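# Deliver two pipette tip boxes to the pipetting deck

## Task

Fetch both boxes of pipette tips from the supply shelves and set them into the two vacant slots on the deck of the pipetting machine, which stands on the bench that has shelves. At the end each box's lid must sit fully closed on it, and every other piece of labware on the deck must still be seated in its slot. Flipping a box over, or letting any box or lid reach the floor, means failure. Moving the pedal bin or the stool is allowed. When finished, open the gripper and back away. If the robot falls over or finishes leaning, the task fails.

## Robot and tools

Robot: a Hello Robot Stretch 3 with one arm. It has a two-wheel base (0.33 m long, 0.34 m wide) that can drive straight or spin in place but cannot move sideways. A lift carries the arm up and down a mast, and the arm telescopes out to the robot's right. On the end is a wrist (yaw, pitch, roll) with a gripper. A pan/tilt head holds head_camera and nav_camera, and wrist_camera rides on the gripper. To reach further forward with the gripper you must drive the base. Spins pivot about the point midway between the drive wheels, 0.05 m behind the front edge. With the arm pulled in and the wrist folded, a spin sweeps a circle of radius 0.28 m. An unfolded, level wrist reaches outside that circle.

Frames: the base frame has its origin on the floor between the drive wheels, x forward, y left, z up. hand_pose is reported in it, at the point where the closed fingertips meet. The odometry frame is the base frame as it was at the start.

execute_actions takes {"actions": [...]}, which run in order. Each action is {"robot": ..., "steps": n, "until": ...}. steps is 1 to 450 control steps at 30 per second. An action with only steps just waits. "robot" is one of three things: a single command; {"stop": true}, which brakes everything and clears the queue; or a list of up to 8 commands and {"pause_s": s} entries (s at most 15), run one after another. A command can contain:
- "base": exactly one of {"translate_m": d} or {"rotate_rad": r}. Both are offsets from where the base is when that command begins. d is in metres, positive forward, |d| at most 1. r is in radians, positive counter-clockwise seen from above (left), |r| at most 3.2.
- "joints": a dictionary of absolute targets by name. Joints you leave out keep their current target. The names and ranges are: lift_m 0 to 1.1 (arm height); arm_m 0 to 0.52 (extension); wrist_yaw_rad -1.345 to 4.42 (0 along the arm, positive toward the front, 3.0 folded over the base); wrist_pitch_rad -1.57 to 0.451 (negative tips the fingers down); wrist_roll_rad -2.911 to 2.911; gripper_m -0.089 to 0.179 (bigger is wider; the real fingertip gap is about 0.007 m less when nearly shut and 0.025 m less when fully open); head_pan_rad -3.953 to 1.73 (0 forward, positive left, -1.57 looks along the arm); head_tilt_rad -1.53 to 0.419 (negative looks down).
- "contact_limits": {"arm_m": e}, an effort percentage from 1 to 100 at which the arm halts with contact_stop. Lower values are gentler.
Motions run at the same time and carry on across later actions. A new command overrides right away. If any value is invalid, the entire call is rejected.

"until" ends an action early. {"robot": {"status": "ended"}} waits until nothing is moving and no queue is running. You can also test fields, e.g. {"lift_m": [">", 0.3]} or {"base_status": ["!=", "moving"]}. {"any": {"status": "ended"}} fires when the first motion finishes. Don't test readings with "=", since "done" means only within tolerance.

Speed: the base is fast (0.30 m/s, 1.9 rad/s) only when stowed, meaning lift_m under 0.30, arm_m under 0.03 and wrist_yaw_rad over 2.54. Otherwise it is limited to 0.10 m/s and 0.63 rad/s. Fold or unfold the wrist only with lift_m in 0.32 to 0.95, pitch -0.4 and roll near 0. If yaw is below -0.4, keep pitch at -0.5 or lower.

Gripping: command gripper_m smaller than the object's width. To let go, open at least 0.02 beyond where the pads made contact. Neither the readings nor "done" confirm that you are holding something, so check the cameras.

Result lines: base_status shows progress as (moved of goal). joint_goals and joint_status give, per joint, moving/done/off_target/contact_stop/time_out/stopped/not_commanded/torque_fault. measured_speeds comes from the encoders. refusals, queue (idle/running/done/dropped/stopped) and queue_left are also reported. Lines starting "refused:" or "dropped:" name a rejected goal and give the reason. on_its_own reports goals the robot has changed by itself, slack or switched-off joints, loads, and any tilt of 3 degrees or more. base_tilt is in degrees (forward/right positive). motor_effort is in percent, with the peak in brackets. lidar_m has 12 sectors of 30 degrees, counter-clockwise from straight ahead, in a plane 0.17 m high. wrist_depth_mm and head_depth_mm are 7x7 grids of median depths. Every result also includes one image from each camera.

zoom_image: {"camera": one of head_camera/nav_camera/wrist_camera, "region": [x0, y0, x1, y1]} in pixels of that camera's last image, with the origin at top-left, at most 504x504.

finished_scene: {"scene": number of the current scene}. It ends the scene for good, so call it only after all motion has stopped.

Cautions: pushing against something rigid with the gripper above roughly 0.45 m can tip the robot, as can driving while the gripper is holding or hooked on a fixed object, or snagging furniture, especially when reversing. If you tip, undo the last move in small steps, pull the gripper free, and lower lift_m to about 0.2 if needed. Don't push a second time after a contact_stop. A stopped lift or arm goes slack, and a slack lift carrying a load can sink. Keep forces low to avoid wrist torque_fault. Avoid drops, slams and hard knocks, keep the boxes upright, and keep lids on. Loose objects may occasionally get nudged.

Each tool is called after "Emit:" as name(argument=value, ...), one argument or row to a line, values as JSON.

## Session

Emit:
execute_actions(
  actions=[],
)

Scene clock: 0.00 s.
robot.base_odometry: x=+0.000 y=+0.000 heading=+0.000 (m, m, rad; robot's odometry frame)
robot.turned_by_wheels: +0.000 (rad since the last result)
robot.turned_by_imu: +0.000 (rad since the last result)
robot.base_tilt: forward=-1.0 right=+1.8 (deg)
robot.lidar_m: 1.85 2.16 1.16 1.35 1.30 1.80 2.24 1.94 1.63 1.58 1.65 2.00
robot.head_depth_mm: 1896 2148 2168 2213 2187 2233 2009 / 1898 1724 1743 1756 1782 1784 1838 / 1906 1729 1750 1755 1772 1795 1807 / 1902 1747 1736 1747 1793 1798 1807 / 1914 1765 1763 1788 1795 1801 1814 / 1913 1766 1778 1799 1804 1816 1823 / 1930 2175 2204 2235 2243 2301 1959
robot.base_status: not_commanded
robot.joint_positions: lift_m=+0.313 arm_m=-0.003 wrist_yaw_rad=+2.886 wrist_pitch_rad=-0.568 wrist_roll_rad=+0.009 gripper_m=+0.037 head_pan_rad=+0.012 head_tilt_rad=+0.014
robot.joint_goals: lift_m=+0.313 arm_m=-0.003 wrist_yaw_rad=+2.886 wrist_pitch_rad=-0.568 wrist_roll_rad=+0.009 gripper_m=+0.037 head_pan_rad=+0.012 head_tilt_rad=+0.014
robot.joint_status: lift_m=not_commanded arm_m=not_commanded wrist_yaw_rad=not_commanded wrist_pitch_rad=not_commanded wrist_roll_rad=not_commanded gripper_m=not_commanded head_pan_rad=not_commanded head_tilt_rad=not_commanded
robot.measured_speeds: translate_m=+0.000 rotate_rad=+0.000 lift_m=+0.000 arm_m=+0.000 wrist_yaw_rad=+0.000 wrist_pitch_rad=+0.000 wrist_roll_rad=+0.000 head_pan_rad=+0.000 head_tilt_rad=+0.000
robot: refusals=0 queue=idle queue_left=0
robot.motor_effort: left_wheel=+1 right_wheel=+0 lift_m=+38 arm_m=-1 wrist_yaw_rad=+0 wrist_pitch_rad=+3 wrist_roll_rad=+0 gripper_m=+0 head_pan_rad=+1 head_tilt_rad=+3 (%)
robot.hand_pose: x=+0.0301 y=+0.0541 z=+0.2939 quat_wxyz=(+0.284, +0.701, +0.109, +0.645) (m; robot's base frame)
robot.wrist_depth_mm: - - - - - - - / 955 928 936 915 911 901 902 / 761 - 739 747 724 722 724 / 634 - 621 615 599 620 604 / 540 525 545 527 546 523 520 / 469 - - 462 - 460 455 / - - - - 408 411 407
pictures: head_camera (sideways: a quarter turn clockwise sets it upright), nav_camera (sideways: a quarter turn counterclockwise sets it upright), wrist_camera
camera_calibration (this result's frames):
head_camera: T_world_to_cam=[[-0.0209716, -0.0194483, -0.999591, 1.32402], [-0.00150072, 0.99981, -0.0194211, 0.0271003], [0.999779, 0.00109282, -0.0209968, -0.023332], [0, 0, 0, 1]] pos_world=[0.0511342, -0.00131979, 1.32351]
nav_camera: T_world_to_cam=[[0.000754855, -0.0204322, 0.999791, -1.25461], [0.0134928, -0.9997, -0.0204405, 0.0755322], [0.999909, 0.0135054, -0.000478941, -0.0508774], [0, 0, 0, 1]] pos_world=[0.0508006, 0.0505623, 1.25587]
wrist_camera: T_world_to_cam=[[0.966747, -0.255074, -0.0183566, -0.00633425], [-0.18284, -0.639216, -0.746975, 0.2953], [0.1788, 0.725493, -0.664598, 0.317303], [0, 0, 0, 1]] pos_world=[0.0033822, -0.0430561, 0.431344]
Images, in order (width x height): head_camera 896x504, nav_camera 672x504, wrist_camera 644x364.

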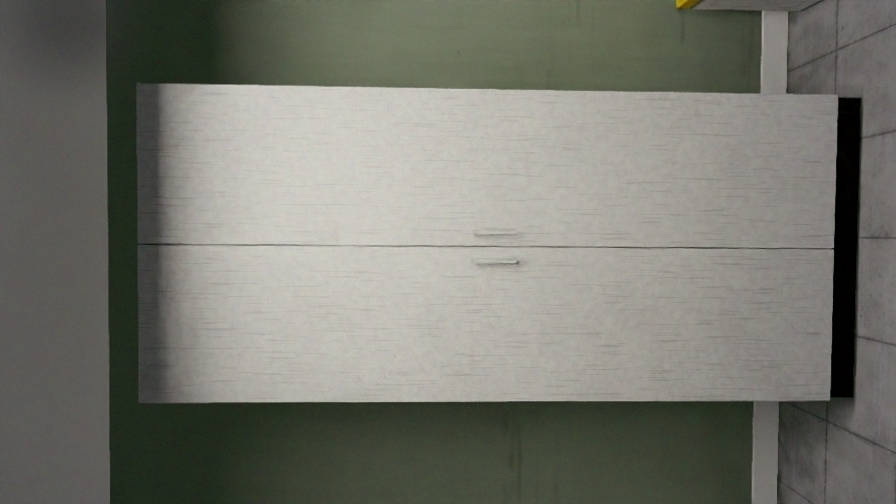

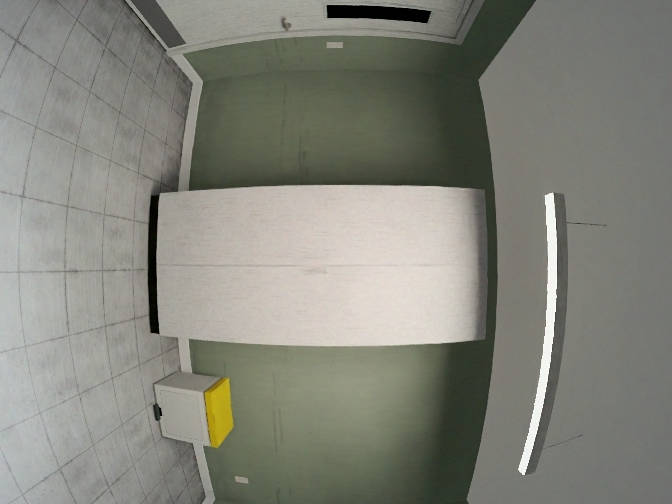

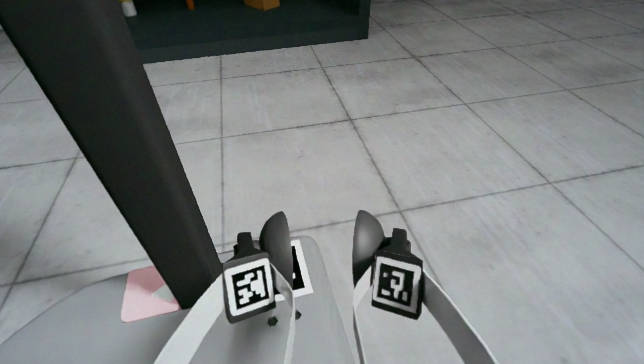

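Emit:
execute_actions(
  actions=[
    {"robot":{"joints":{"head_pan_rad":1.5,"head_tilt_rad":-0.45,"wrist_pitch_rad":-0.4,"wrist_yaw_rad":3.0,"arm_m":0.0}},"steps":150,"until":{"robot":{"status":"ended"}}},
  ],
)

Scene clock: 5.97 s.
robot.base_odometry: x=+0.000 y=+0.000 heading=+0.000 (m, m, rad; robot's odometry frame)
robot.turned_by_wheels: +0.000 (rad since the last result)
robot.turned_by_imu: +0.001 (rad since the last result)
robot.base_tilt: forward=-1.0 right=+2.0 (deg)
robot.lidar_m: 1.85 2.17 1.16 1.36 1.30 1.80 2.24 1.93 1.62 1.58 1.66 2.00
robot.head_depth_mm: 928 1026 1561 1780 1877 1526 1254 / 1136 1226 1176 1297 1446 1482 1262 / 1270 1391 1393 1536 1671 1490 1259 / 1250 1375 1385 1567 1651 1478 1252 / 1250 1344 1379 1575 1684 1477 1260 / 1237 1337 1363 1557 1703 1474 1255 / 1225 1339 1159 1485 1430 1439 1259
robot.base_status: not_commanded
robot.joint_positions: lift_m=+0.313 arm_m=+0.000 wrist_yaw_rad=+2.998 wrist_pitch_rad=-0.423 wrist_roll_rad=+0.009 gripper_m=+0.037 head_pan_rad=+1.493 head_tilt_rad=-0.444
robot.joint_goals: lift_m=+0.313 arm_m=+0.000 wrist_yaw_rad=+3.000 wrist_pitch_rad=-0.400 wrist_roll_rad=+0.009 gripper_m=+0.037 head_pan_rad=+1.500 head_tilt_rad=-0.450
robot.joint_status: lift_m=not_commanded arm_m=done wrist_yaw_rad=done wrist_pitch_rad=done wrist_roll_rad=not_commanded gripper_m=not_commanded head_pan_rad=done head_tilt_rad=done
robot.measured_speeds: translate_m=+0.000 rotate_rad=+0.000 lift_m=+0.000 arm_m=+0.000 wrist_yaw_rad=+0.000 wrist_pitch_rad=+0.000 wrist_roll_rad=+0.000 head_pan_rad=+0.000 head_tilt_rad=+0.000
robot: refusals=0 queue=done queue_left=0
robot.motor_effort: left_wheel=+1(1) right_wheel=+0(0) lift_m=+38(38) arm_m=+5(6) wrist_yaw_rad=+1(1) wrist_pitch_rad=+7(8) wrist_roll_rad=+0(0) gripper_m=+0(0) head_pan_rad=+3(27) head_tilt_rad=-1(25) (%)
robot.hand_pose: x=+0.0108 y=+0.0768 z=+0.3248 quat_wxyz=(+0.199, +0.703, +0.098, +0.676) (m; robot's base frame)
robot.wrist_depth_mm: - - - - - - - / - - - - - - - / - - - - - 950 958 / 775 775 766 744 762 740 742 / 629 632 - 627 650 611 617 / 534 531 - 537 - 524 517 / 461 487 - - 458 454 452
pictures: head_camera (sideways: a quarter turn clockwise sets it upright), nav_camera (sideways: a quarter turn counterclockwise sets it upright), wrist_camera
camera_calibration (this result's frames):
head_camera: T_world_to_cam=[[-0.0168131, -0.461149, -0.887164, 1.17705], [-0.996614, 0.0791584, -0.0222593, 0.0368529], [0.0804913, 0.883785, -0.460918, 0.554858], [0, 0, 0, 1]] pos_world=[0.0118568, 0.0495035, 1.3008]
nav_camera: T_world_to_cam=[[0.054877, 0.439628, 0.896502, -1.11989], [0.996117, -0.0860115, -0.0187962, 0.0673857], [0.0688461, 0.894052, -0.442641, 0.530314], [0, 0, 0, 1]] pos_world=[-0.0421776, 0.0240046, 1.23999]
wrist_camera: T_world_to_cam=[[0.989541, -0.143058, -0.0185303, 0.00985639], [-0.0940323, -0.542279, -0.83492, 0.349533], [0.109394, 0.82793, -0.550059, 0.280487], [0, 0, 0, 1]] pos_world=[-0.00756938, -0.0412692, 0.4463]
Images, in order (width x height): head_camera 896x504, nav_camera 672x504, wrist_camera 644x364.

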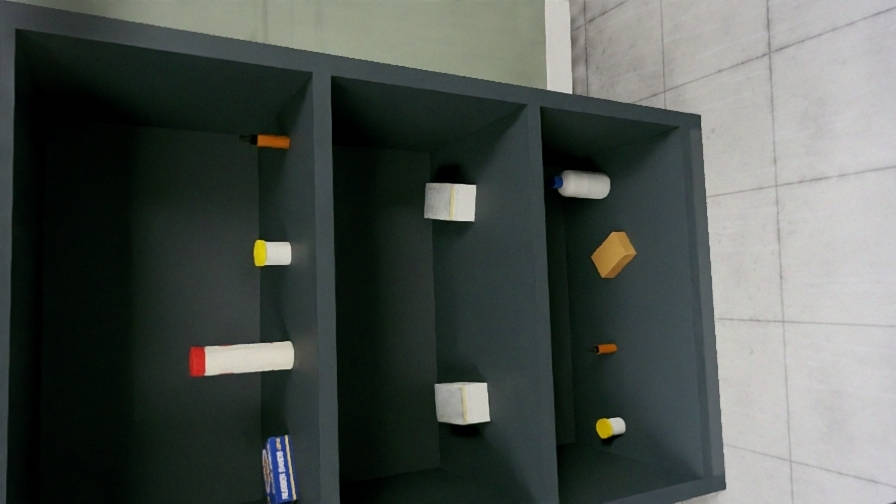

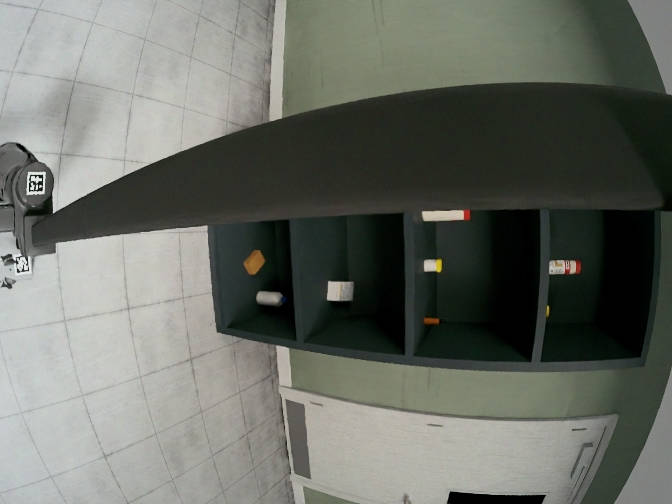

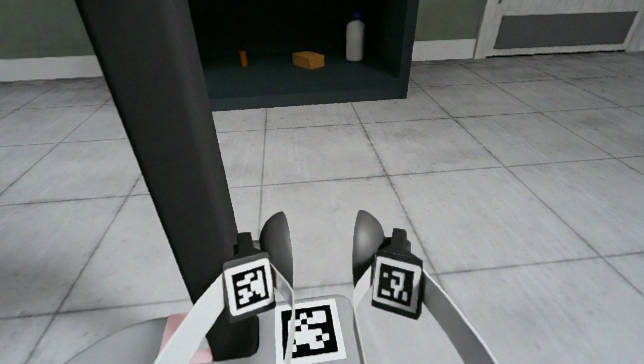

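Emit:
execute_actions(
  actions=[
    {"robot":[{"joints":{"lift_m":0.27,"head_pan_rad":0.0,"head_tilt_rad":-0.35}},{"base":{"rotate_rad":1.234}},{"base":{"translate_m":0.678}},{"base":{"rotate_rad":1.85}}],"steps":450,"until":{"robot":{"status":"ended"}}},
  ],
)

Scene clock: 23.20 s.
robot.base_odometry: x=+0.224 y=+0.640 heading=+3.084 (m, m, rad; robot's odometry frame)
robot.turned_by_wheels: +3.084 (rad since the last result)
robot.turned_by_imu: +3.099 (rad since the last result)
robot.base_tilt: forward=-1.0 right=+1.9 (deg)
robot.lidar_m: 1.93 2.28 2.33 2.23 2.30 1.71 1.66 1.34 0.48 0.64 0.91 0.78
robot.head_depth_mm: 2201 2325 2423 2428 2172 1645 1346 / 2210 2393 2599 2777 2163 1647 1338 / 2224 2411 2594 2800 2180 1657 1341 / 2206 2329 2573 2748 2152 1659 1338 / 2194 1964 2060 2703 2138 1660 1342 / 2199 2354 2375 2719 2161 1645 1333 / 2171 2358 2013 2729 2182 1651 1336
robot.base_status: done (rotate_rad +1.8499 of +1.8500)
robot.joint_positions: lift_m=+0.270 arm_m=+0.000 wrist_yaw_rad=+2.999 wrist_pitch_rad=-0.422 wrist_roll_rad=+0.009 gripper_m=+0.037 head_pan_rad=+0.007 head_tilt_rad=-0.358
robot.joint_goals: lift_m=+0.270 arm_m=+0.000 wrist_yaw_rad=+3.000 wrist_pitch_rad=-0.400 wrist_roll_rad=+0.009 gripper_m=+0.037 head_pan_rad=+0.000 head_tilt_rad=-0.350
robot.joint_status: lift_m=done arm_m=done wrist_yaw_rad=done wrist_pitch_rad=done wrist_roll_rad=not_commanded gripper_m=not_commanded head_pan_rad=done head_tilt_rad=done
robot.measured_speeds: translate_m=+0.000 rotate_rad=+0.000 lift_m=+0.000 arm_m=+0.000 wrist_yaw_rad=+0.000 wrist_pitch_rad=+0.000 wrist_roll_rad=+0.000 head_pan_rad=+0.000 head_tilt_rad=+0.000
robot: refusals=0 queue=done queue_left=0
robot.motor_effort: left_wheel=-2(10) right_wheel=+4(15) lift_m=+31(39) arm_m=+4(5) wrist_yaw_rad=+1(1) wrist_pitch_rad=+7(8) wrist_roll_rad=+0(0) gripper_m=+0(0) head_pan_rad=-2(26) head_tilt_rad=+4(12) (%)
robot.hand_pose: x=+0.0106 y=+0.0770 z=+0.2821 quat_wxyz=(+0.198, +0.703, +0.098, +0.676) (m; robot's base frame)
robot.wrist_depth_mm: - - - - - - - / - - - - - - - / 915 906 896 900 882 864 860 / 694 702 697 696 675 685 669 / 573 572 - 565 580 552 551 / 490 499 - - - 473 469 / 433 - - - 412 411 409
pictures: head_camera (sideways: a quarter turn clockwise sets it upright), nav_camera (sideways: a quarter turn counterclockwise sets it upright), wrist_camera
camera_calibration (this result's frames):
head_camera: T_world_to_cam=[[-0.383122, -0.0218361, -0.92344, 1.22662], [-0.0037811, 0.999749, -0.0220718, 0.0305551], [0.92369, -0.00496459, -0.383109, 0.448463], [0, 0, 0, 1]] pos_world=[0.0558184, -0.00153647, 1.30519]
nav_camera: T_world_to_cam=[[0.364176, -0.0179216, 0.931158, -1.167], [0.000457145, -0.999811, -0.0194217, 0.0742757], [0.93133, 0.00749859, -0.364099, 0.422845], [0, 0, 0, 1]] pos_world=[0.0311516, 0.0501764, 1.24206]
wrist_camera: T_world_to_cam=[[0.989688, -0.142037, -0.0185303, 0.00920055], [-0.0932972, -0.541038, -0.835807, 0.314115], [0.10869, 0.828917, -0.54871, 0.256436], [0, 0, 0, 1]] pos_world=[-0.00767163, -0.0413093, 0.403419]
Images, in order (width x height): head_camera 896x504, nav_camera 672x504, wrist_camera 644x364.

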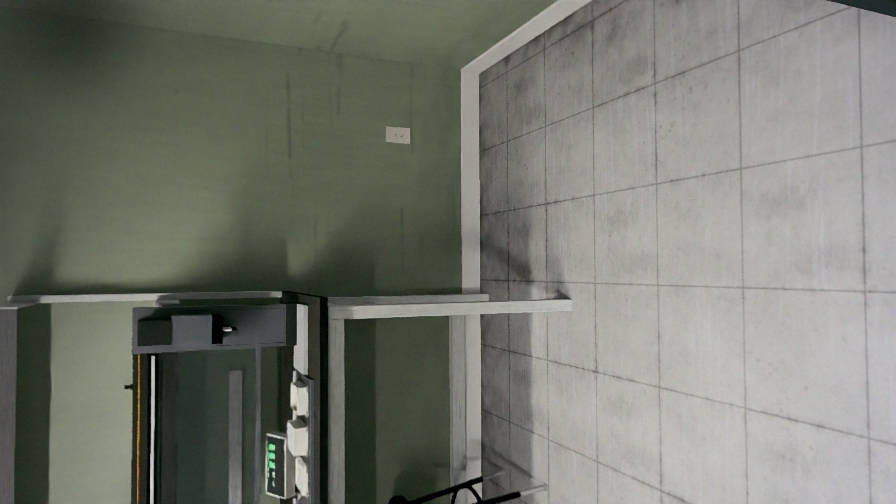

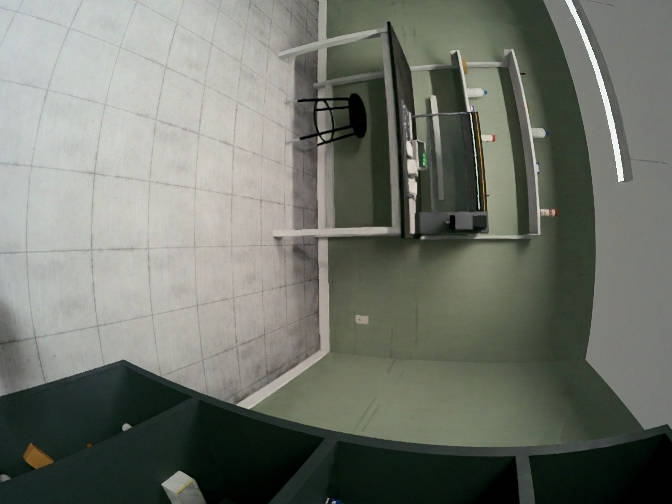

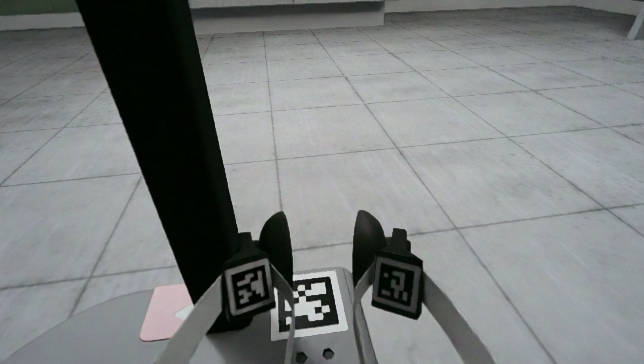

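Emit:
execute_actions(
  actions=[
    {"robot":[{"base":{"rotate_rad":0.04},"joints":{"lift_m":0.66,"head_pan_rad":-1.5,"head_tilt_rad":-0.9}},{"joints":{"wrist_yaw_rad":-0.035,"gripper_m":0.17}},{"joints":{"wrist_pitch_rad":-0.22,"wrist_roll_rad":0.0,"lift_m":0.56}}],"steps":450,"until":{"robot":{"status":"ended"}}},
  ],
)

Scene clock: 36.30 s.
robot.base_odometry: x=+0.224 y=+0.640 heading=+3.124 (m, m, rad; robot's odometry frame)
robot.turned_by_wheels: +0.040 (rad since the last result)
robot.turned_by_imu: +0.041 (rad since the last result)
robot.base_tilt: forward=-1.0 right=+1.8 (deg)
robot.lidar_m: 1.93 2.28 2.30 2.23 2.28 1.70 1.66 1.28 0.48 0.69 0.92 0.78
robot.head_depth_mm: 609 505 601 684 1336 1207 1079 / 639 506 926 895 949 1231 - / 640 503 957 914 1225 - - / 639 503 1046 913 1236 1210 1111 / 557 505 1047 909 1233 1197 1084 / 638 503 1046 908 1250 1200 1077 / 637 503 1044 908 1253 1204 1073
robot.base_status: done (rotate_rad +0.0399 of +0.0400)
robot.joint_positions: lift_m=+0.560 arm_m=+0.000 wrist_yaw_rad=-0.033 wrist_pitch_rad=-0.244 wrist_roll_rad=+0.006 gripper_m=+0.170 head_pan_rad=-1.493 head_tilt_rad=-0.888
robot.joint_goals: lift_m=+0.560 arm_m=+0.000 wrist_yaw_rad=-0.035 wrist_pitch_rad=-0.220 wrist_roll_rad=+0.000 gripper_m=+0.170 head_pan_rad=-1.500 head_tilt_rad=-0.900
robot.joint_status: lift_m=done arm_m=done wrist_yaw_rad=done wrist_pitch_rad=done wrist_roll_rad=done gripper_m=done head_pan_rad=done head_tilt_rad=done
robot.measured_speeds: translate_m=+0.000 rotate_rad=+0.000 lift_m=+0.000 arm_m=+0.000 wrist_yaw_rad=+0.000 wrist_pitch_rad=+0.000 wrist_roll_rad=+0.000 head_pan_rad=+0.000 head_tilt_rad=+0.000
robot: refusals=0 queue=done queue_left=0
robot.motor_effort: left_wheel=-2(10) right_wheel=+3(10) lift_m=+31(47) arm_m=+4(4) wrist_yaw_rad=-2(2) wrist_pitch_rad=+7(9) wrist_roll_rad=-3(3) gripper_m=+0(89) head_pan_rad=-1(28) head_tilt_rad=-5(27) (%)
robot.hand_pose: x=-0.0295 y=-0.3874 z=+0.6137 quat_wxyz=(+0.699, +0.074, -0.705, -0.098) (m; robot's base frame)
robot.wrist_depth_mm: 555 558 561 565 515 280 191 / 582 580 594 601 526 282 192 / 602 613 615 455 523 284 200 / 439 429 431 426 420 288 212 / 322 329 318 315 315 295 228 / 267 255 252 250 250 248 829 / - 696 684 607 502 274 776
pictures: head_camera (sideways: a quarter turn clockwise sets it upright), nav_camera (sideways: a quarter turn counterclockwise sets it upright), wrist_camera
camera_calibration (this result's frames):
head_camera: T_world_to_cam=[[-0.0812061, 0.793808, -0.602722, 0.806696], [0.996061, 0.0862363, -0.020625, 0.0225573], [0.0356042, -0.602023, -0.797685, 0.993195], [0, 0, 0, 1]] pos_world=[0.00767823, -0.044381, 1.27894]
nav_camera: T_world_to_cam=[[0.0407141, -0.784254, 0.619102, -0.758219], [-0.997957, -0.0624553, -0.0134871, 0.0726282], [0.0492436, -0.617288, -0.785194, 0.976039], [0, 0, 0, 1]] pos_world=[0.0552864, 0.0123972, 1.23678]
wrist_camera: T_world_to_cam=[[-0.99947, 0.0287326, -0.0153043, -0.00544191], [0.0253453, 0.391753, -0.919721, 0.752645], [-0.0204305, -0.919622, -0.392273, 0.0504904], [0, 0, 0, 1]] pos_world=[-0.0234835, -0.248262, 0.711946]
Images, in order (width x height): head_camera 896x504, nav_camera 672x504, wrist_camera 644x364.

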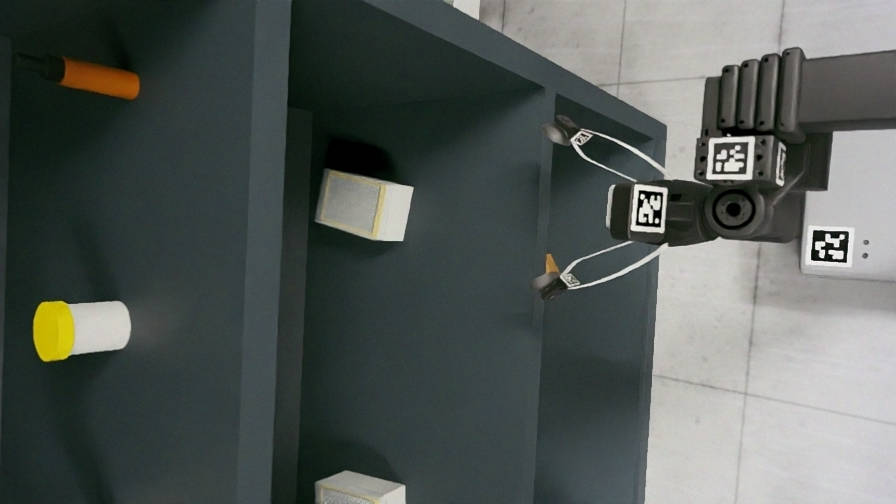

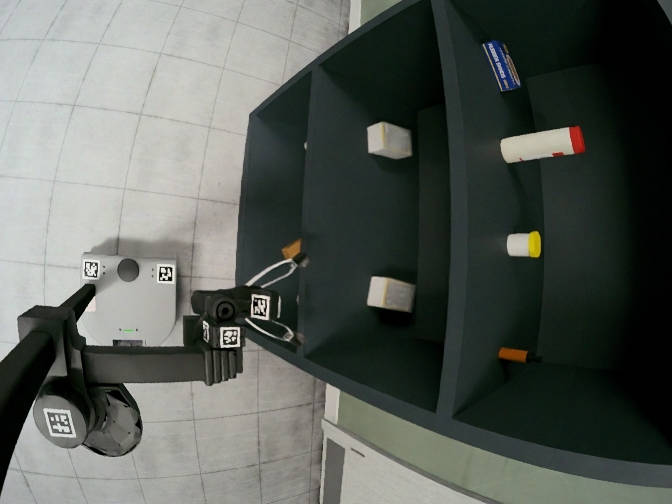

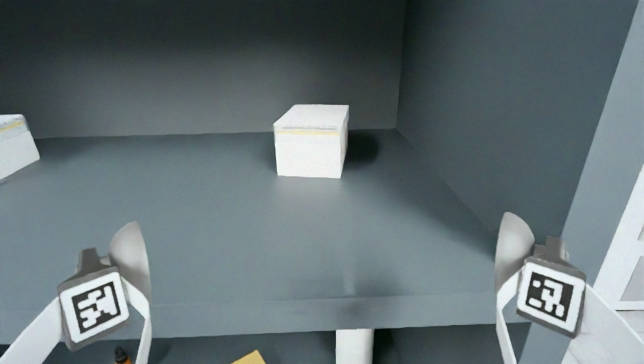

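Emit:
execute_actions(
  actions=[
    {"robot":[{"base":{"translate_m":0.05},"joints":{"wrist_yaw_rad":-0.185,"lift_m":0.52,"arm_m":0.22}}],"steps":450,"until":{"robot":{"status":"ended"}}},
  ],
)

Scene clock: 43.20 s.
robot.base_odometry: x=+0.174 y=+0.641 heading=+3.124 (m, m, rad; robot's odometry frame)
robot.turned_by_wheels: +0.000 (rad since the last result)
robot.turned_by_imu: +0.001 (rad since the last result)
robot.base_tilt: forward=-1.0 right=+1.9 (deg)
robot.lidar_m: 1.88 2.43 2.31 2.23 2.33 1.76 1.71 1.29 0.50 0.70 0.77 0.74
robot.head_depth_mm: 617 505 753 788 1300 1205 1078 / 642 504 1021 909 969 - - / 640 504 956 936 1227 1195 1120 / 593 503 1050 912 1238 1205 1114 / 635 502 1044 911 1227 1205 1084 / 637 504 1041 910 1255 1205 1083 / 559 502 998 911 1254 1194 1074
robot.base_status: done (translate_m +0.0500 of +0.0500)
robot.joint_positions: lift_m=+0.520 arm_m=+0.220 wrist_yaw_rad=-0.184 wrist_pitch_rad=-0.243 wrist_roll_rad=+0.005 gripper_m=+0.170 head_pan_rad=-1.493 head_tilt_rad=-0.889
robot.joint_goals: lift_m=+0.520 arm_m=+0.220 wrist_yaw_rad=-0.185 wrist_pitch_rad=-0.220 wrist_roll_rad=+0.000 gripper_m=+0.170 head_pan_rad=-1.500 head_tilt_rad=-0.900
robot.joint_status: lift_m=done arm_m=done wrist_yaw_rad=done wrist_pitch_rad=done wrist_roll_rad=done gripper_m=done head_pan_rad=done head_tilt_rad=done
robot.measured_speeds: translate_m=+0.000 rotate_rad=+0.000 lift_m=+0.000 arm_m=+0.000 wrist_yaw_rad=+0.000 wrist_pitch_rad=+0.000 wrist_roll_rad=+0.000 head_pan_rad=+0.000 head_tilt_rad=+0.000
robot: refusals=0 queue=done queue_left=0
robot.motor_effort: left_wheel=-2(5) right_wheel=+3(9) lift_m=+31(31) arm_m=+5(6) wrist_yaw_rad=-1(1) wrist_pitch_rad=+7(7) wrist_roll_rad=-2(3) gripper_m=+0(0) head_pan_rad=-1(2) head_tilt_rad=-5(4) (%)
robot.hand_pose: x=-0.0660 y=-0.6034 z=+0.5738 quat_wxyz=(+0.689, +0.021, -0.708, -0.150) (m; robot's base frame)
robot.wrist_depth_mm: 333 347 362 380 387 264 194 / 351 368 388 404 411 269 197 / 373 389 407 265 412 275 200 / 340 335 310 213 324 279 202 / 250 253 235 223 241 242 206 / 206 197 195 194 193 192 190 / - 163 162 161 161 160 154
pictures: head_camera (sideways: a quarter turn clockwise sets it upright), nav_camera (sideways: a quarter turn counterclockwise sets it upright), wrist_camera
camera_calibration (this result's frames):
head_camera: T_world_to_cam=[[-0.0809958, 0.793902, -0.602627, 0.806571], [0.996084, 0.0859679, -0.020624, 0.0225559], [0.0354332, -0.601938, -0.797756, 0.993289], [0, 0, 0, 1]] pos_world=[0.00766595, -0.0443787, 1.27893]
nav_camera: T_world_to_cam=[[0.0405066, -0.784338, 0.619009, -0.758096], [-0.997974, -0.0621824, -0.0134853, 0.0726259], [0.0490685, -0.617209, -0.785268, 0.976136], [0, 0, 0, 1]] pos_world=[0.0552891, 0.0123915, 1.23678]
wrist_camera: T_world_to_cam=[[-0.98382, 0.178575, -0.0144907, 0.0547187], [0.083097, 0.383155, -0.919939, 0.800261], [-0.158726, -0.906258, -0.391794, -0.165865], [0, 0, 0, 1]] pos_world=[-0.0389931, -0.466712, 0.671999]
Images, in order (width x height): head_camera 896x504, nav_camera 672x504, wrist_camera 644x364.

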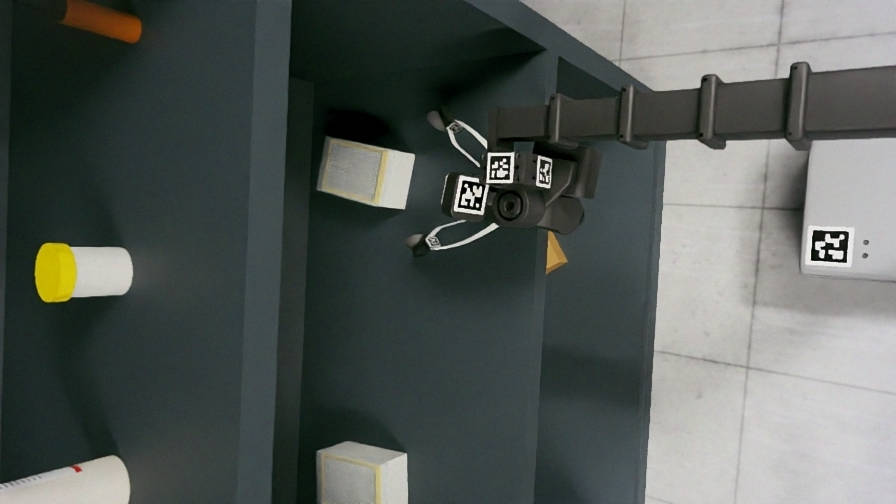

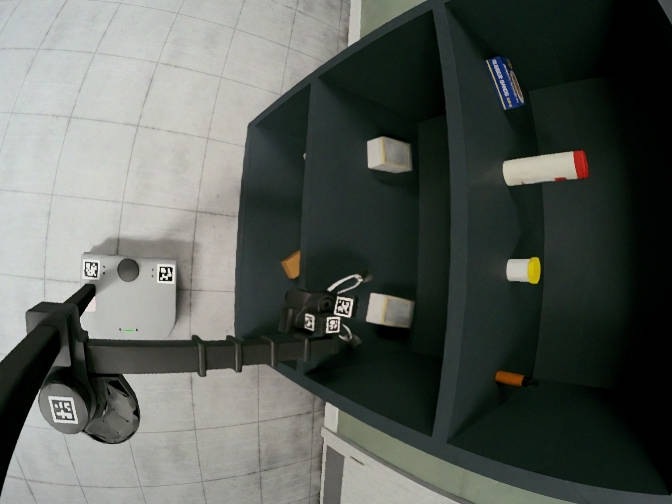

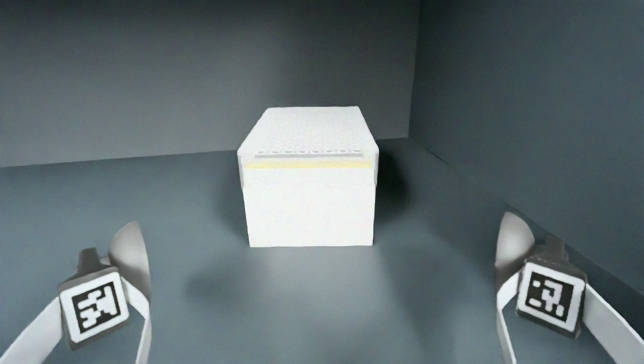

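Emit:
execute_actions(
  actions=[
    {"robot":[{"base":{"translate_m":-0.005},"joints":{"lift_m":0.512,"arm_m":0.311}},{"joints":{"gripper_m":0.04}},{"joints":{"lift_m":0.522,"wrist_yaw_rad":-0.035}},{"joints":{"arm_m":0.064,"head_tilt_rad":-1.0}},{"joints":{"lift_m":0.513}},{"joints":{"gripper_m":0.17}}],"steps":450,"until":{"robot":{"status":"ended"}}},
    {"robot":[{"joints":{"wrist_pitch_rad":0.0}},{"joints":{"lift_m":0.455}},{"joints":{"wrist_pitch_rad":0.27}},{"joints":{"lift_m":0.395}}],"steps":450,"until":{"robot":{"status":"ended"}}},
  ],
)

Scene clock: 63.87 s.
robot.base_odometry: x=+0.179 y=+0.641 heading=+3.124 (m, m, rad; robot's odometry frame)
robot.turned_by_wheels: +0.000 (rad since the last result)
robot.turned_by_imu: +0.002 (rad since the last result)
robot.base_tilt: forward=-1.0 right=+1.9 (deg)
robot.lidar_m: 1.89 2.43 2.30 2.23 2.33 1.75 1.71 1.28 0.50 0.70 0.86 0.74
robot.head_depth_mm: 503 462 785 826 1298 1175 1068 / 509 461 968 870 1246 1181 - / 511 461 965 827 1263 1179 - / 510 461 970 882 1266 1185 - / 509 463 967 878 1264 1185 1076 / 509 465 967 877 1267 1173 1076 / 510 471 930 879 1266 1172 1076
robot.base_status: done (translate_m -0.0050 of -0.0050)
robot.joint_positions: lift_m=+0.395 arm_m=+0.064 wrist_yaw_rad=-0.036 wrist_pitch_rad=+0.245 wrist_roll_rad=+0.005 gripper_m=+0.170 head_pan_rad=-1.493 head_tilt_rad=-0.987
robot.joint_goals: lift_m=+0.395 arm_m=+0.064 wrist_yaw_rad=-0.035 wrist_pitch_rad=+0.270 wrist_roll_rad=+0.000 gripper_m=+0.170 head_pan_rad=-1.500 head_tilt_rad=-1.000
robot.joint_status: lift_m=done arm_m=done wrist_yaw_rad=done wrist_pitch_rad=done wrist_roll_rad=done gripper_m=done head_pan_rad=done head_tilt_rad=done
robot.measured_speeds: translate_m=+0.000 rotate_rad=+0.000 lift_m=+0.000 arm_m=+0.000 wrist_yaw_rad=+0.000 wrist_pitch_rad=+0.000 wrist_roll_rad=+0.000 head_pan_rad=+0.000 head_tilt_rad=+0.000
robot: refusals=0 queue=done queue_left=0
robot.motor_effort: left_wheel=-2(7) right_wheel=+3(6) lift_m=+31(49) arm_m=-5(5) wrist_yaw_rad=+0(4) wrist_pitch_rad=+8(8) wrist_roll_rad=-2(3) gripper_m=+0(96) head_pan_rad=-2(3) head_tilt_rad=-4(13) (%)
robot.hand_pose: x=-0.0305 y=-0.4636 z=+0.5728 quat_wxyz=(+0.702, -0.098, -0.702, +0.074) (m; robot's base frame)
robot.wrist_depth_mm: 581 591 592 594 593 352 242 / 578 587 584 591 591 354 243 / 578 572 581 587 590 361 243 / 561 566 570 580 541 362 245 / 559 564 122 121 121 384 245 / 293 247 118 118 118 228 221 / - 150 118 117 117 143 136
pictures: head_camera (sideways: a quarter turn clockwise sets it upright), nav_camera (sideways: a quarter turn counterclockwise sets it upright), wrist_camera
camera_calibration (this result's frames):
head_camera: T_world_to_cam=[[-0.0853028, 0.849265, -0.521031, 0.700296], [0.99593, 0.087955, -0.019689, 0.021337], [0.0291061, -0.52059, -0.853311, 1.06555], [0, 0, 0, 1]] pos_world=[0.00747318, -0.0418999, 1.27454]
nav_camera: T_world_to_cam=[[0.0449436, -0.841373, 0.538583, -0.653343], [-0.998071, -0.0609324, -0.0119015, 0.070563], [0.0428307, -0.537009, -0.842489, 1.05056], [0, 0, 0, 1]] pos_world=[0.054794, 0.018757, 1.23781]
wrist_camera: T_world_to_cam=[[-0.999646, 0.0245938, -0.0101851, -0.00968553], [0.00803232, -0.086098, -0.996254, 0.566695], [-0.0253786, -0.995983, 0.08587, -0.345047], [0, 0, 0, 1]] pos_world=[-0.0229908, -0.294631, 0.594103]
Images, in order (width x height): head_camera 896x504, nav_camera 672x504, wrist_camera 644x364.

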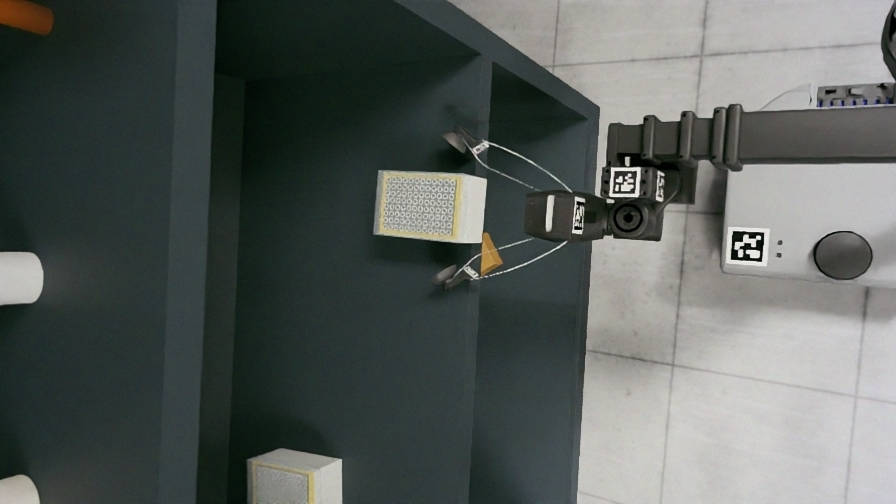

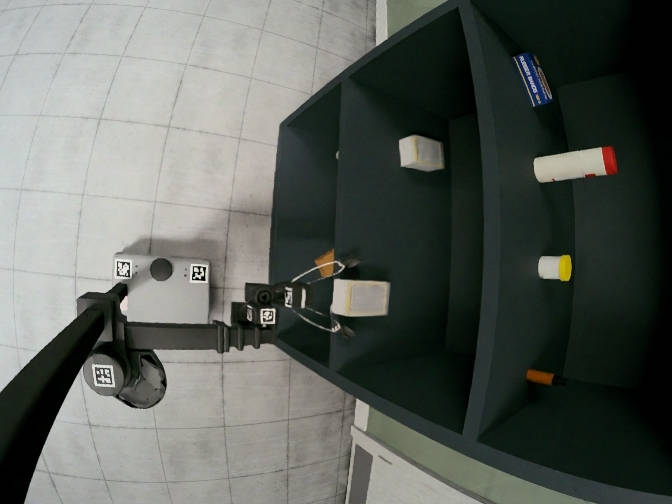

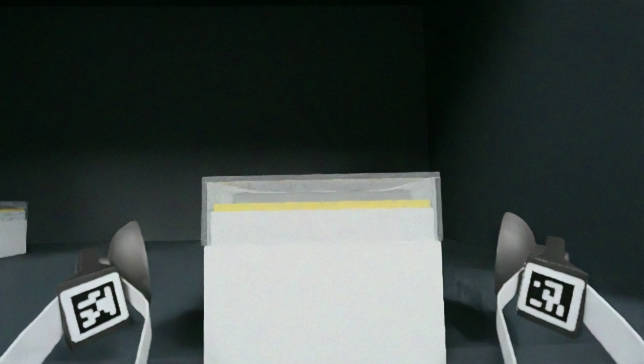

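Emit:
execute_actions(
  actions=[
    {"robot":[{"joints":{"arm_m":0.055,"lift_m":0.387}},{"joints":{"gripper_m":0.037}},{"pause_s":0.3},{"joints":{"lift_m":0.44,"head_pan_rad":0.3,"head_tilt_rad":-0.25}}],"steps":450,"until":{"robot":{"status":"ended"}}},
    {"steps":15},
  ],
)

Scene clock: 70.77 s.
robot.base_odometry: x=+0.179 y=+0.641 heading=+3.124 (m, m, rad; robot's odometry frame)
robot.turned_by_wheels: +0.000 (rad since the last result)
robot.turned_by_imu: +0.001 (rad since the last result)
robot.base_tilt: forward=-0.9 right=+2.0 (deg)
robot.lidar_m: 1.88 2.43 2.30 2.23 2.33 1.75 1.70 1.29 0.50 0.70 0.86 0.74
robot.head_depth_mm: 2121 2216 2374 2488 2547 1844 1452 / 2138 2238 2027 2564 2429 1843 1445 / 2206 2317 2431 2640 2529 1843 1452 / 2297 2366 2532 2714 2518 1846 1435 / 2337 2509 2588 2785 2422 1836 1436 / 2443 2592 2710 2942 2505 1817 1434 / 2541 2670 2886 3025 2397 1840 1441
robot.base_status: done (translate_m -0.0050 of -0.0050)
robot.joint_positions: lift_m=+0.440 arm_m=+0.055 wrist_yaw_rad=-0.036 wrist_pitch_rad=+0.236 wrist_roll_rad=+0.005 gripper_m=+0.041 head_pan_rad=+0.293 head_tilt_rad=-0.260
robot.joint_goals: lift_m=+0.440 arm_m=+0.055 wrist_yaw_rad=-0.035 wrist_pitch_rad=+0.270 wrist_roll_rad=+0.000 gripper_m=+0.040 head_pan_rad=+0.300 head_tilt_rad=-0.250
robot.joint_status: lift_m=done arm_m=done wrist_yaw_rad=done wrist_pitch_rad=done wrist_roll_rad=done gripper_m=done head_pan_rad=done head_tilt_rad=done
robot.measured_speeds: translate_m=+0.000 rotate_rad=+0.000 lift_m=+0.000 arm_m=+0.000 wrist_yaw_rad=+0.000 wrist_pitch_rad=+0.000 wrist_roll_rad=+0.000 head_pan_rad=+0.000 head_tilt_rad=+0.000
robot: refusals=0 queue=done queue_left=0
robot.motor_effort: left_wheel=-2(2) right_wheel=+4(4) lift_m=+46(48) arm_m=-5(8) wrist_yaw_rad=+1(1) wrist_pitch_rad=+10(11) wrist_roll_rad=-2(2) gripper_m=-20(99) head_pan_rad=+2(28) head_tilt_rad=+4(32) (%)
robot.hand_pose: x=-0.0305 y=-0.4549 z=+0.6149 quat_wxyz=(+0.702, -0.095, -0.702, +0.071) (m; robot's base frame)
robot.wrist_depth_mm: 583 588 600 595 570 351 243 / 584 581 599 593 605 356 242 / 586 582 588 593 595 359 245 / 574 578 575 147 537 358 244 / 571 570 134 133 133 360 245 / 418 410 130 130 130 318 246 / 255 244 216 213 219 241 226
pictures: head_camera (sideways: a quarter turn clockwise sets it upright), nav_camera (sideways: a quarter turn counterclockwise sets it upright), wrist_camera
camera_calibration (this result's frames):
head_camera: T_world_to_cam=[[-0.273527, -0.102488, -0.956389, 1.26896], [-0.283489, 0.958731, -0.0216615, 0.0317298], [0.919139, 0.2652, -0.291293, 0.329], [0, 0, 0, 1]] pos_world=[0.0536939, 0.0123825, 1.31014]
nav_camera: T_world_to_cam=[[0.265928, 0.0588108, 0.962197, -1.20693], [0.284203, -0.958556, -0.0199585, 0.0732462], [0.921147, 0.278767, -0.271621, 0.302551], [0, 0, 0, 1]] pos_world=[0.021446, 0.05685, 1.24495]
wrist_camera: T_world_to_cam=[[-0.999642, 0.0246819, -0.0102856, -0.00937862], [0.00835551, -0.0770671, -0.996991, 0.613969], [-0.0254003, -0.99672, 0.0768334, -0.334815], [0, 0, 0, 1]] pos_world=[-0.0230097, -0.286169, 0.63775]
Images, in order (width x height): head_camera 896x504, nav_camera 672x504, wrist_camera 644x364.

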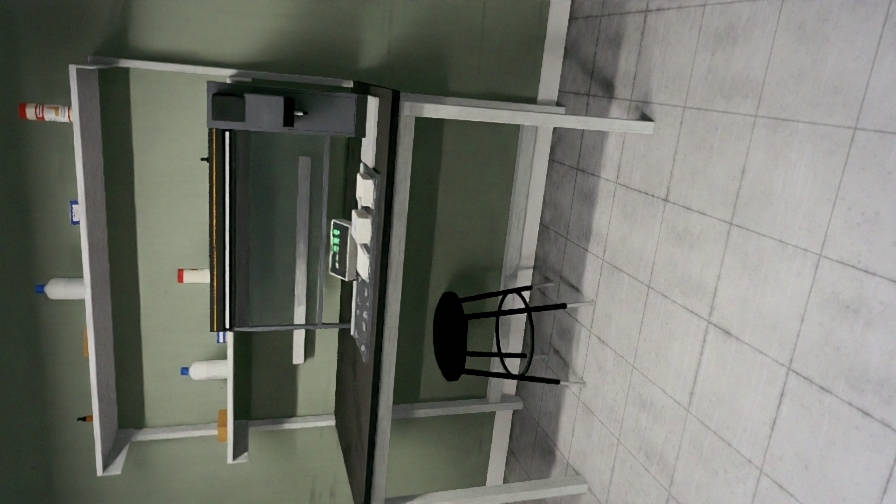

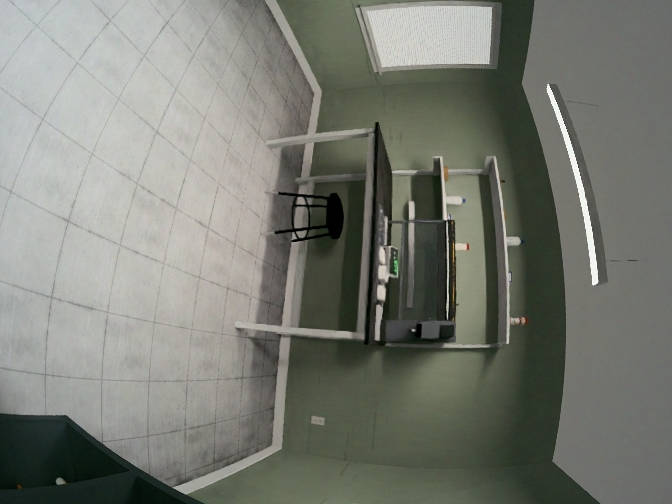

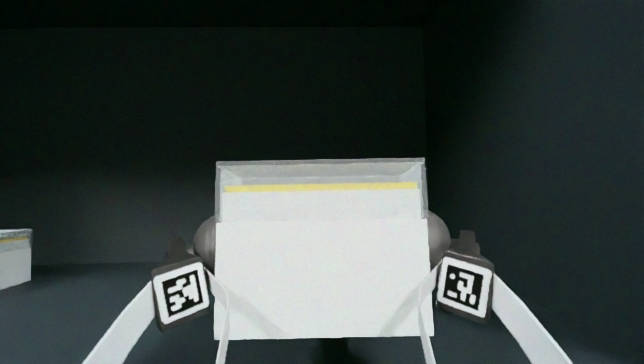

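Emit:
execute_actions(
  actions=[
    {"robot":[{"joints":{"arm_m":0.0}},{"base":{"rotate_rad":0.535}},{"base":{"translate_m":0.51}},{"base":{"translate_m":1.0},"joints":{"lift_m":0.88,"head_pan_rad":-1.57,"head_tilt_rad":-0.55,"wrist_yaw_rad":1.3}},{"base":{"rotate_rad":1.045}}],"steps":450,"until":{"robot":{"status":"ended"}}},
    {"steps":450,"until":{"robot":{"status":"ended"}}},
  ],
)

Scene clock: 105.00 s.
robot.base_odometry: x=-1.134 y=-0.105 heading=-1.580 (m, m, rad; robot's odometry frame)
robot.turned_by_wheels: +1.580 (rad since the last result)
robot.turned_by_imu: +1.596 (rad since the last result)
robot.base_tilt: forward=-1.1 right=+1.8 (deg)
robot.lidar_m: 1.88 1.53 2.11 2.98 1.97 1.38 1.74 0.88 1.28 0.78 0.82 0.94
robot.head_depth_mm: 1082 1142 838 688 1633 1505 - / 1082 1159 838 687 1640 1494 - / 1086 1151 841 688 1634 1492 - / 1095 1153 961 695 1619 1384 1245 / 1094 1154 921 694 1100 1466 - / 1097 1212 957 699 1066 1495 - / 1098 1223 957 700 1630 1448 -
robot.base_status: done (rotate_rad +1.0448 of +1.0450)
robot.joint_positions: lift_m=+0.880 arm_m=+0.000 wrist_yaw_rad=+1.299 wrist_pitch_rad=+0.235 wrist_roll_rad=+0.005 gripper_m=+0.041 head_pan_rad=-1.563 head_tilt_rad=-0.543
robot.joint_goals: lift_m=+0.880 arm_m=+0.000 wrist_yaw_rad=+1.300 wrist_pitch_rad=+0.270 wrist_roll_rad=+0.000 gripper_m=+0.040 head_pan_rad=-1.570 head_tilt_rad=-0.550
robot.joint_status: lift_m=done arm_m=done wrist_yaw_rad=done wrist_pitch_rad=done wrist_roll_rad=done gripper_m=done head_pan_rad=done head_tilt_rad=done
robot.measured_speeds: translate_m=+0.000 rotate_rad=+0.000 lift_m=+0.000 arm_m=+0.000 wrist_yaw_rad=+0.000 wrist_pitch_rad=+0.000 wrist_roll_rad=+0.000 head_pan_rad=+0.000 head_tilt_rad=+0.000
robot: refusals=0 queue=done queue_left=0
robot.motor_effort: left_wheel=-2(7) right_wheel=+4(11) lift_m=+47(49) arm_m=-6(10) wrist_yaw_rad=+0(3) wrist_pitch_rad=+10(11) wrist_roll_rad=-2(2) gripper_m=-20(21) head_pan_rad=-3(27) head_tilt_rad=-2(19) (%)
robot.hand_pose: x=+0.2241 y=-0.2138 z=+1.0547 quat_wxyz=(+0.508, +0.360, -0.610, +0.490) (m; robot's base frame)
robot.wrist_depth_mm: - - - - - - - / - - - - - - 904 / - - - - - - - / - - - 147 - - - / - - 134 133 133 - - / - - 131 130 130 617 575 / - - - - 720 - 394
pictures: head_camera (sideways: a quarter turn clockwise sets it upright), nav_camera (sideways: a quarter turn counterclockwise sets it upright), wrist_camera
camera_calibration (this result's frames):
head_camera: T_world_to_cam=[[-0.0234312, 0.546439, -0.837171, 1.1119], [0.999714, 0.00874634, -0.0222716, 0.0246885], [-0.00484791, -0.837453, -0.546488, 0.666716], [0, 0, 0, 1]] pos_world=[0.00460385, -0.0494562, 1.29575]
nav_camera: T_world_to_cam=[[-0.016329, -0.529275, 0.848293, -1.05658], [-0.999837, 0.00215403, -0.0179022, 0.0783947], [0.00764792, -0.848448, -0.529224, 0.643346], [0, 0, 0, 1]] pos_world=[0.0562087, -0.0135473, 1.23817]
wrist_camera: T_world_to_cam=[[-0.258121, -0.966058, -0.0103084, -0.134257], [0.0759244, -0.00964696, -0.997067, 1.06819], [0.963125, -0.258146, 0.0758374, -0.184366], [0, 0, 0, 1]] pos_world=[0.061811, -0.166988, 1.07766]
Images, in order (width x height): head_camera 896x504, nav_camera 672x504, wrist_camera 644x364.

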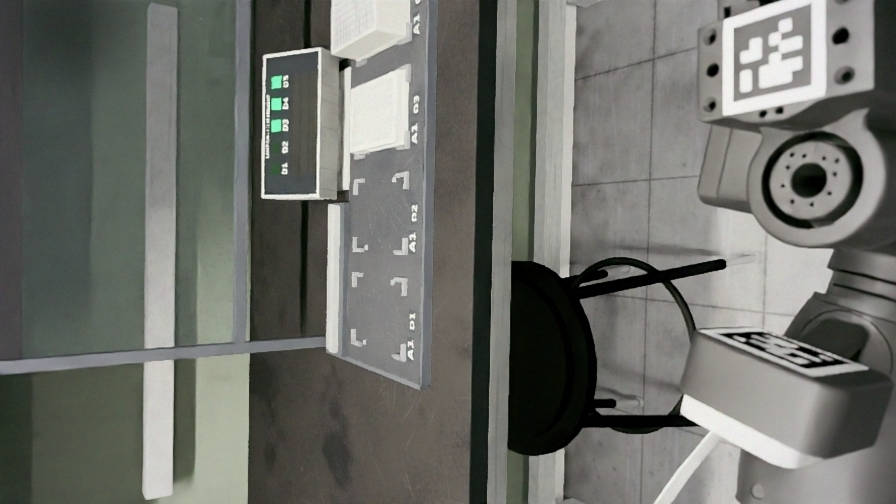

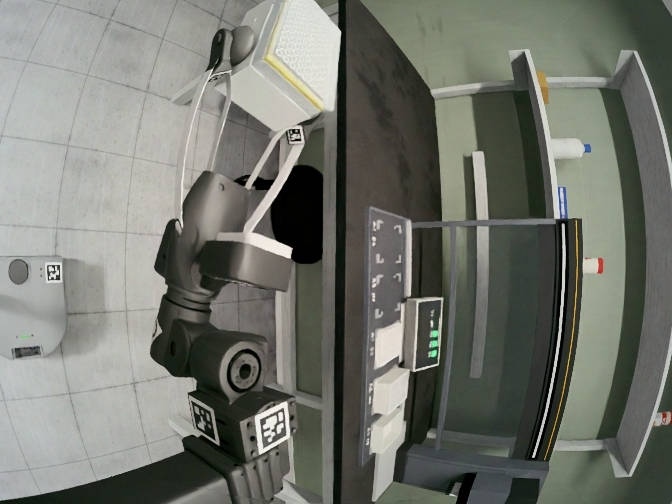

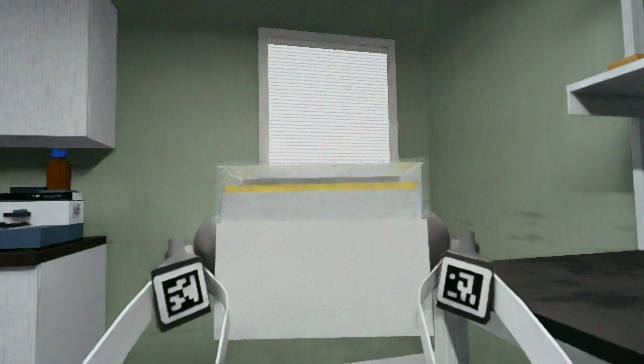

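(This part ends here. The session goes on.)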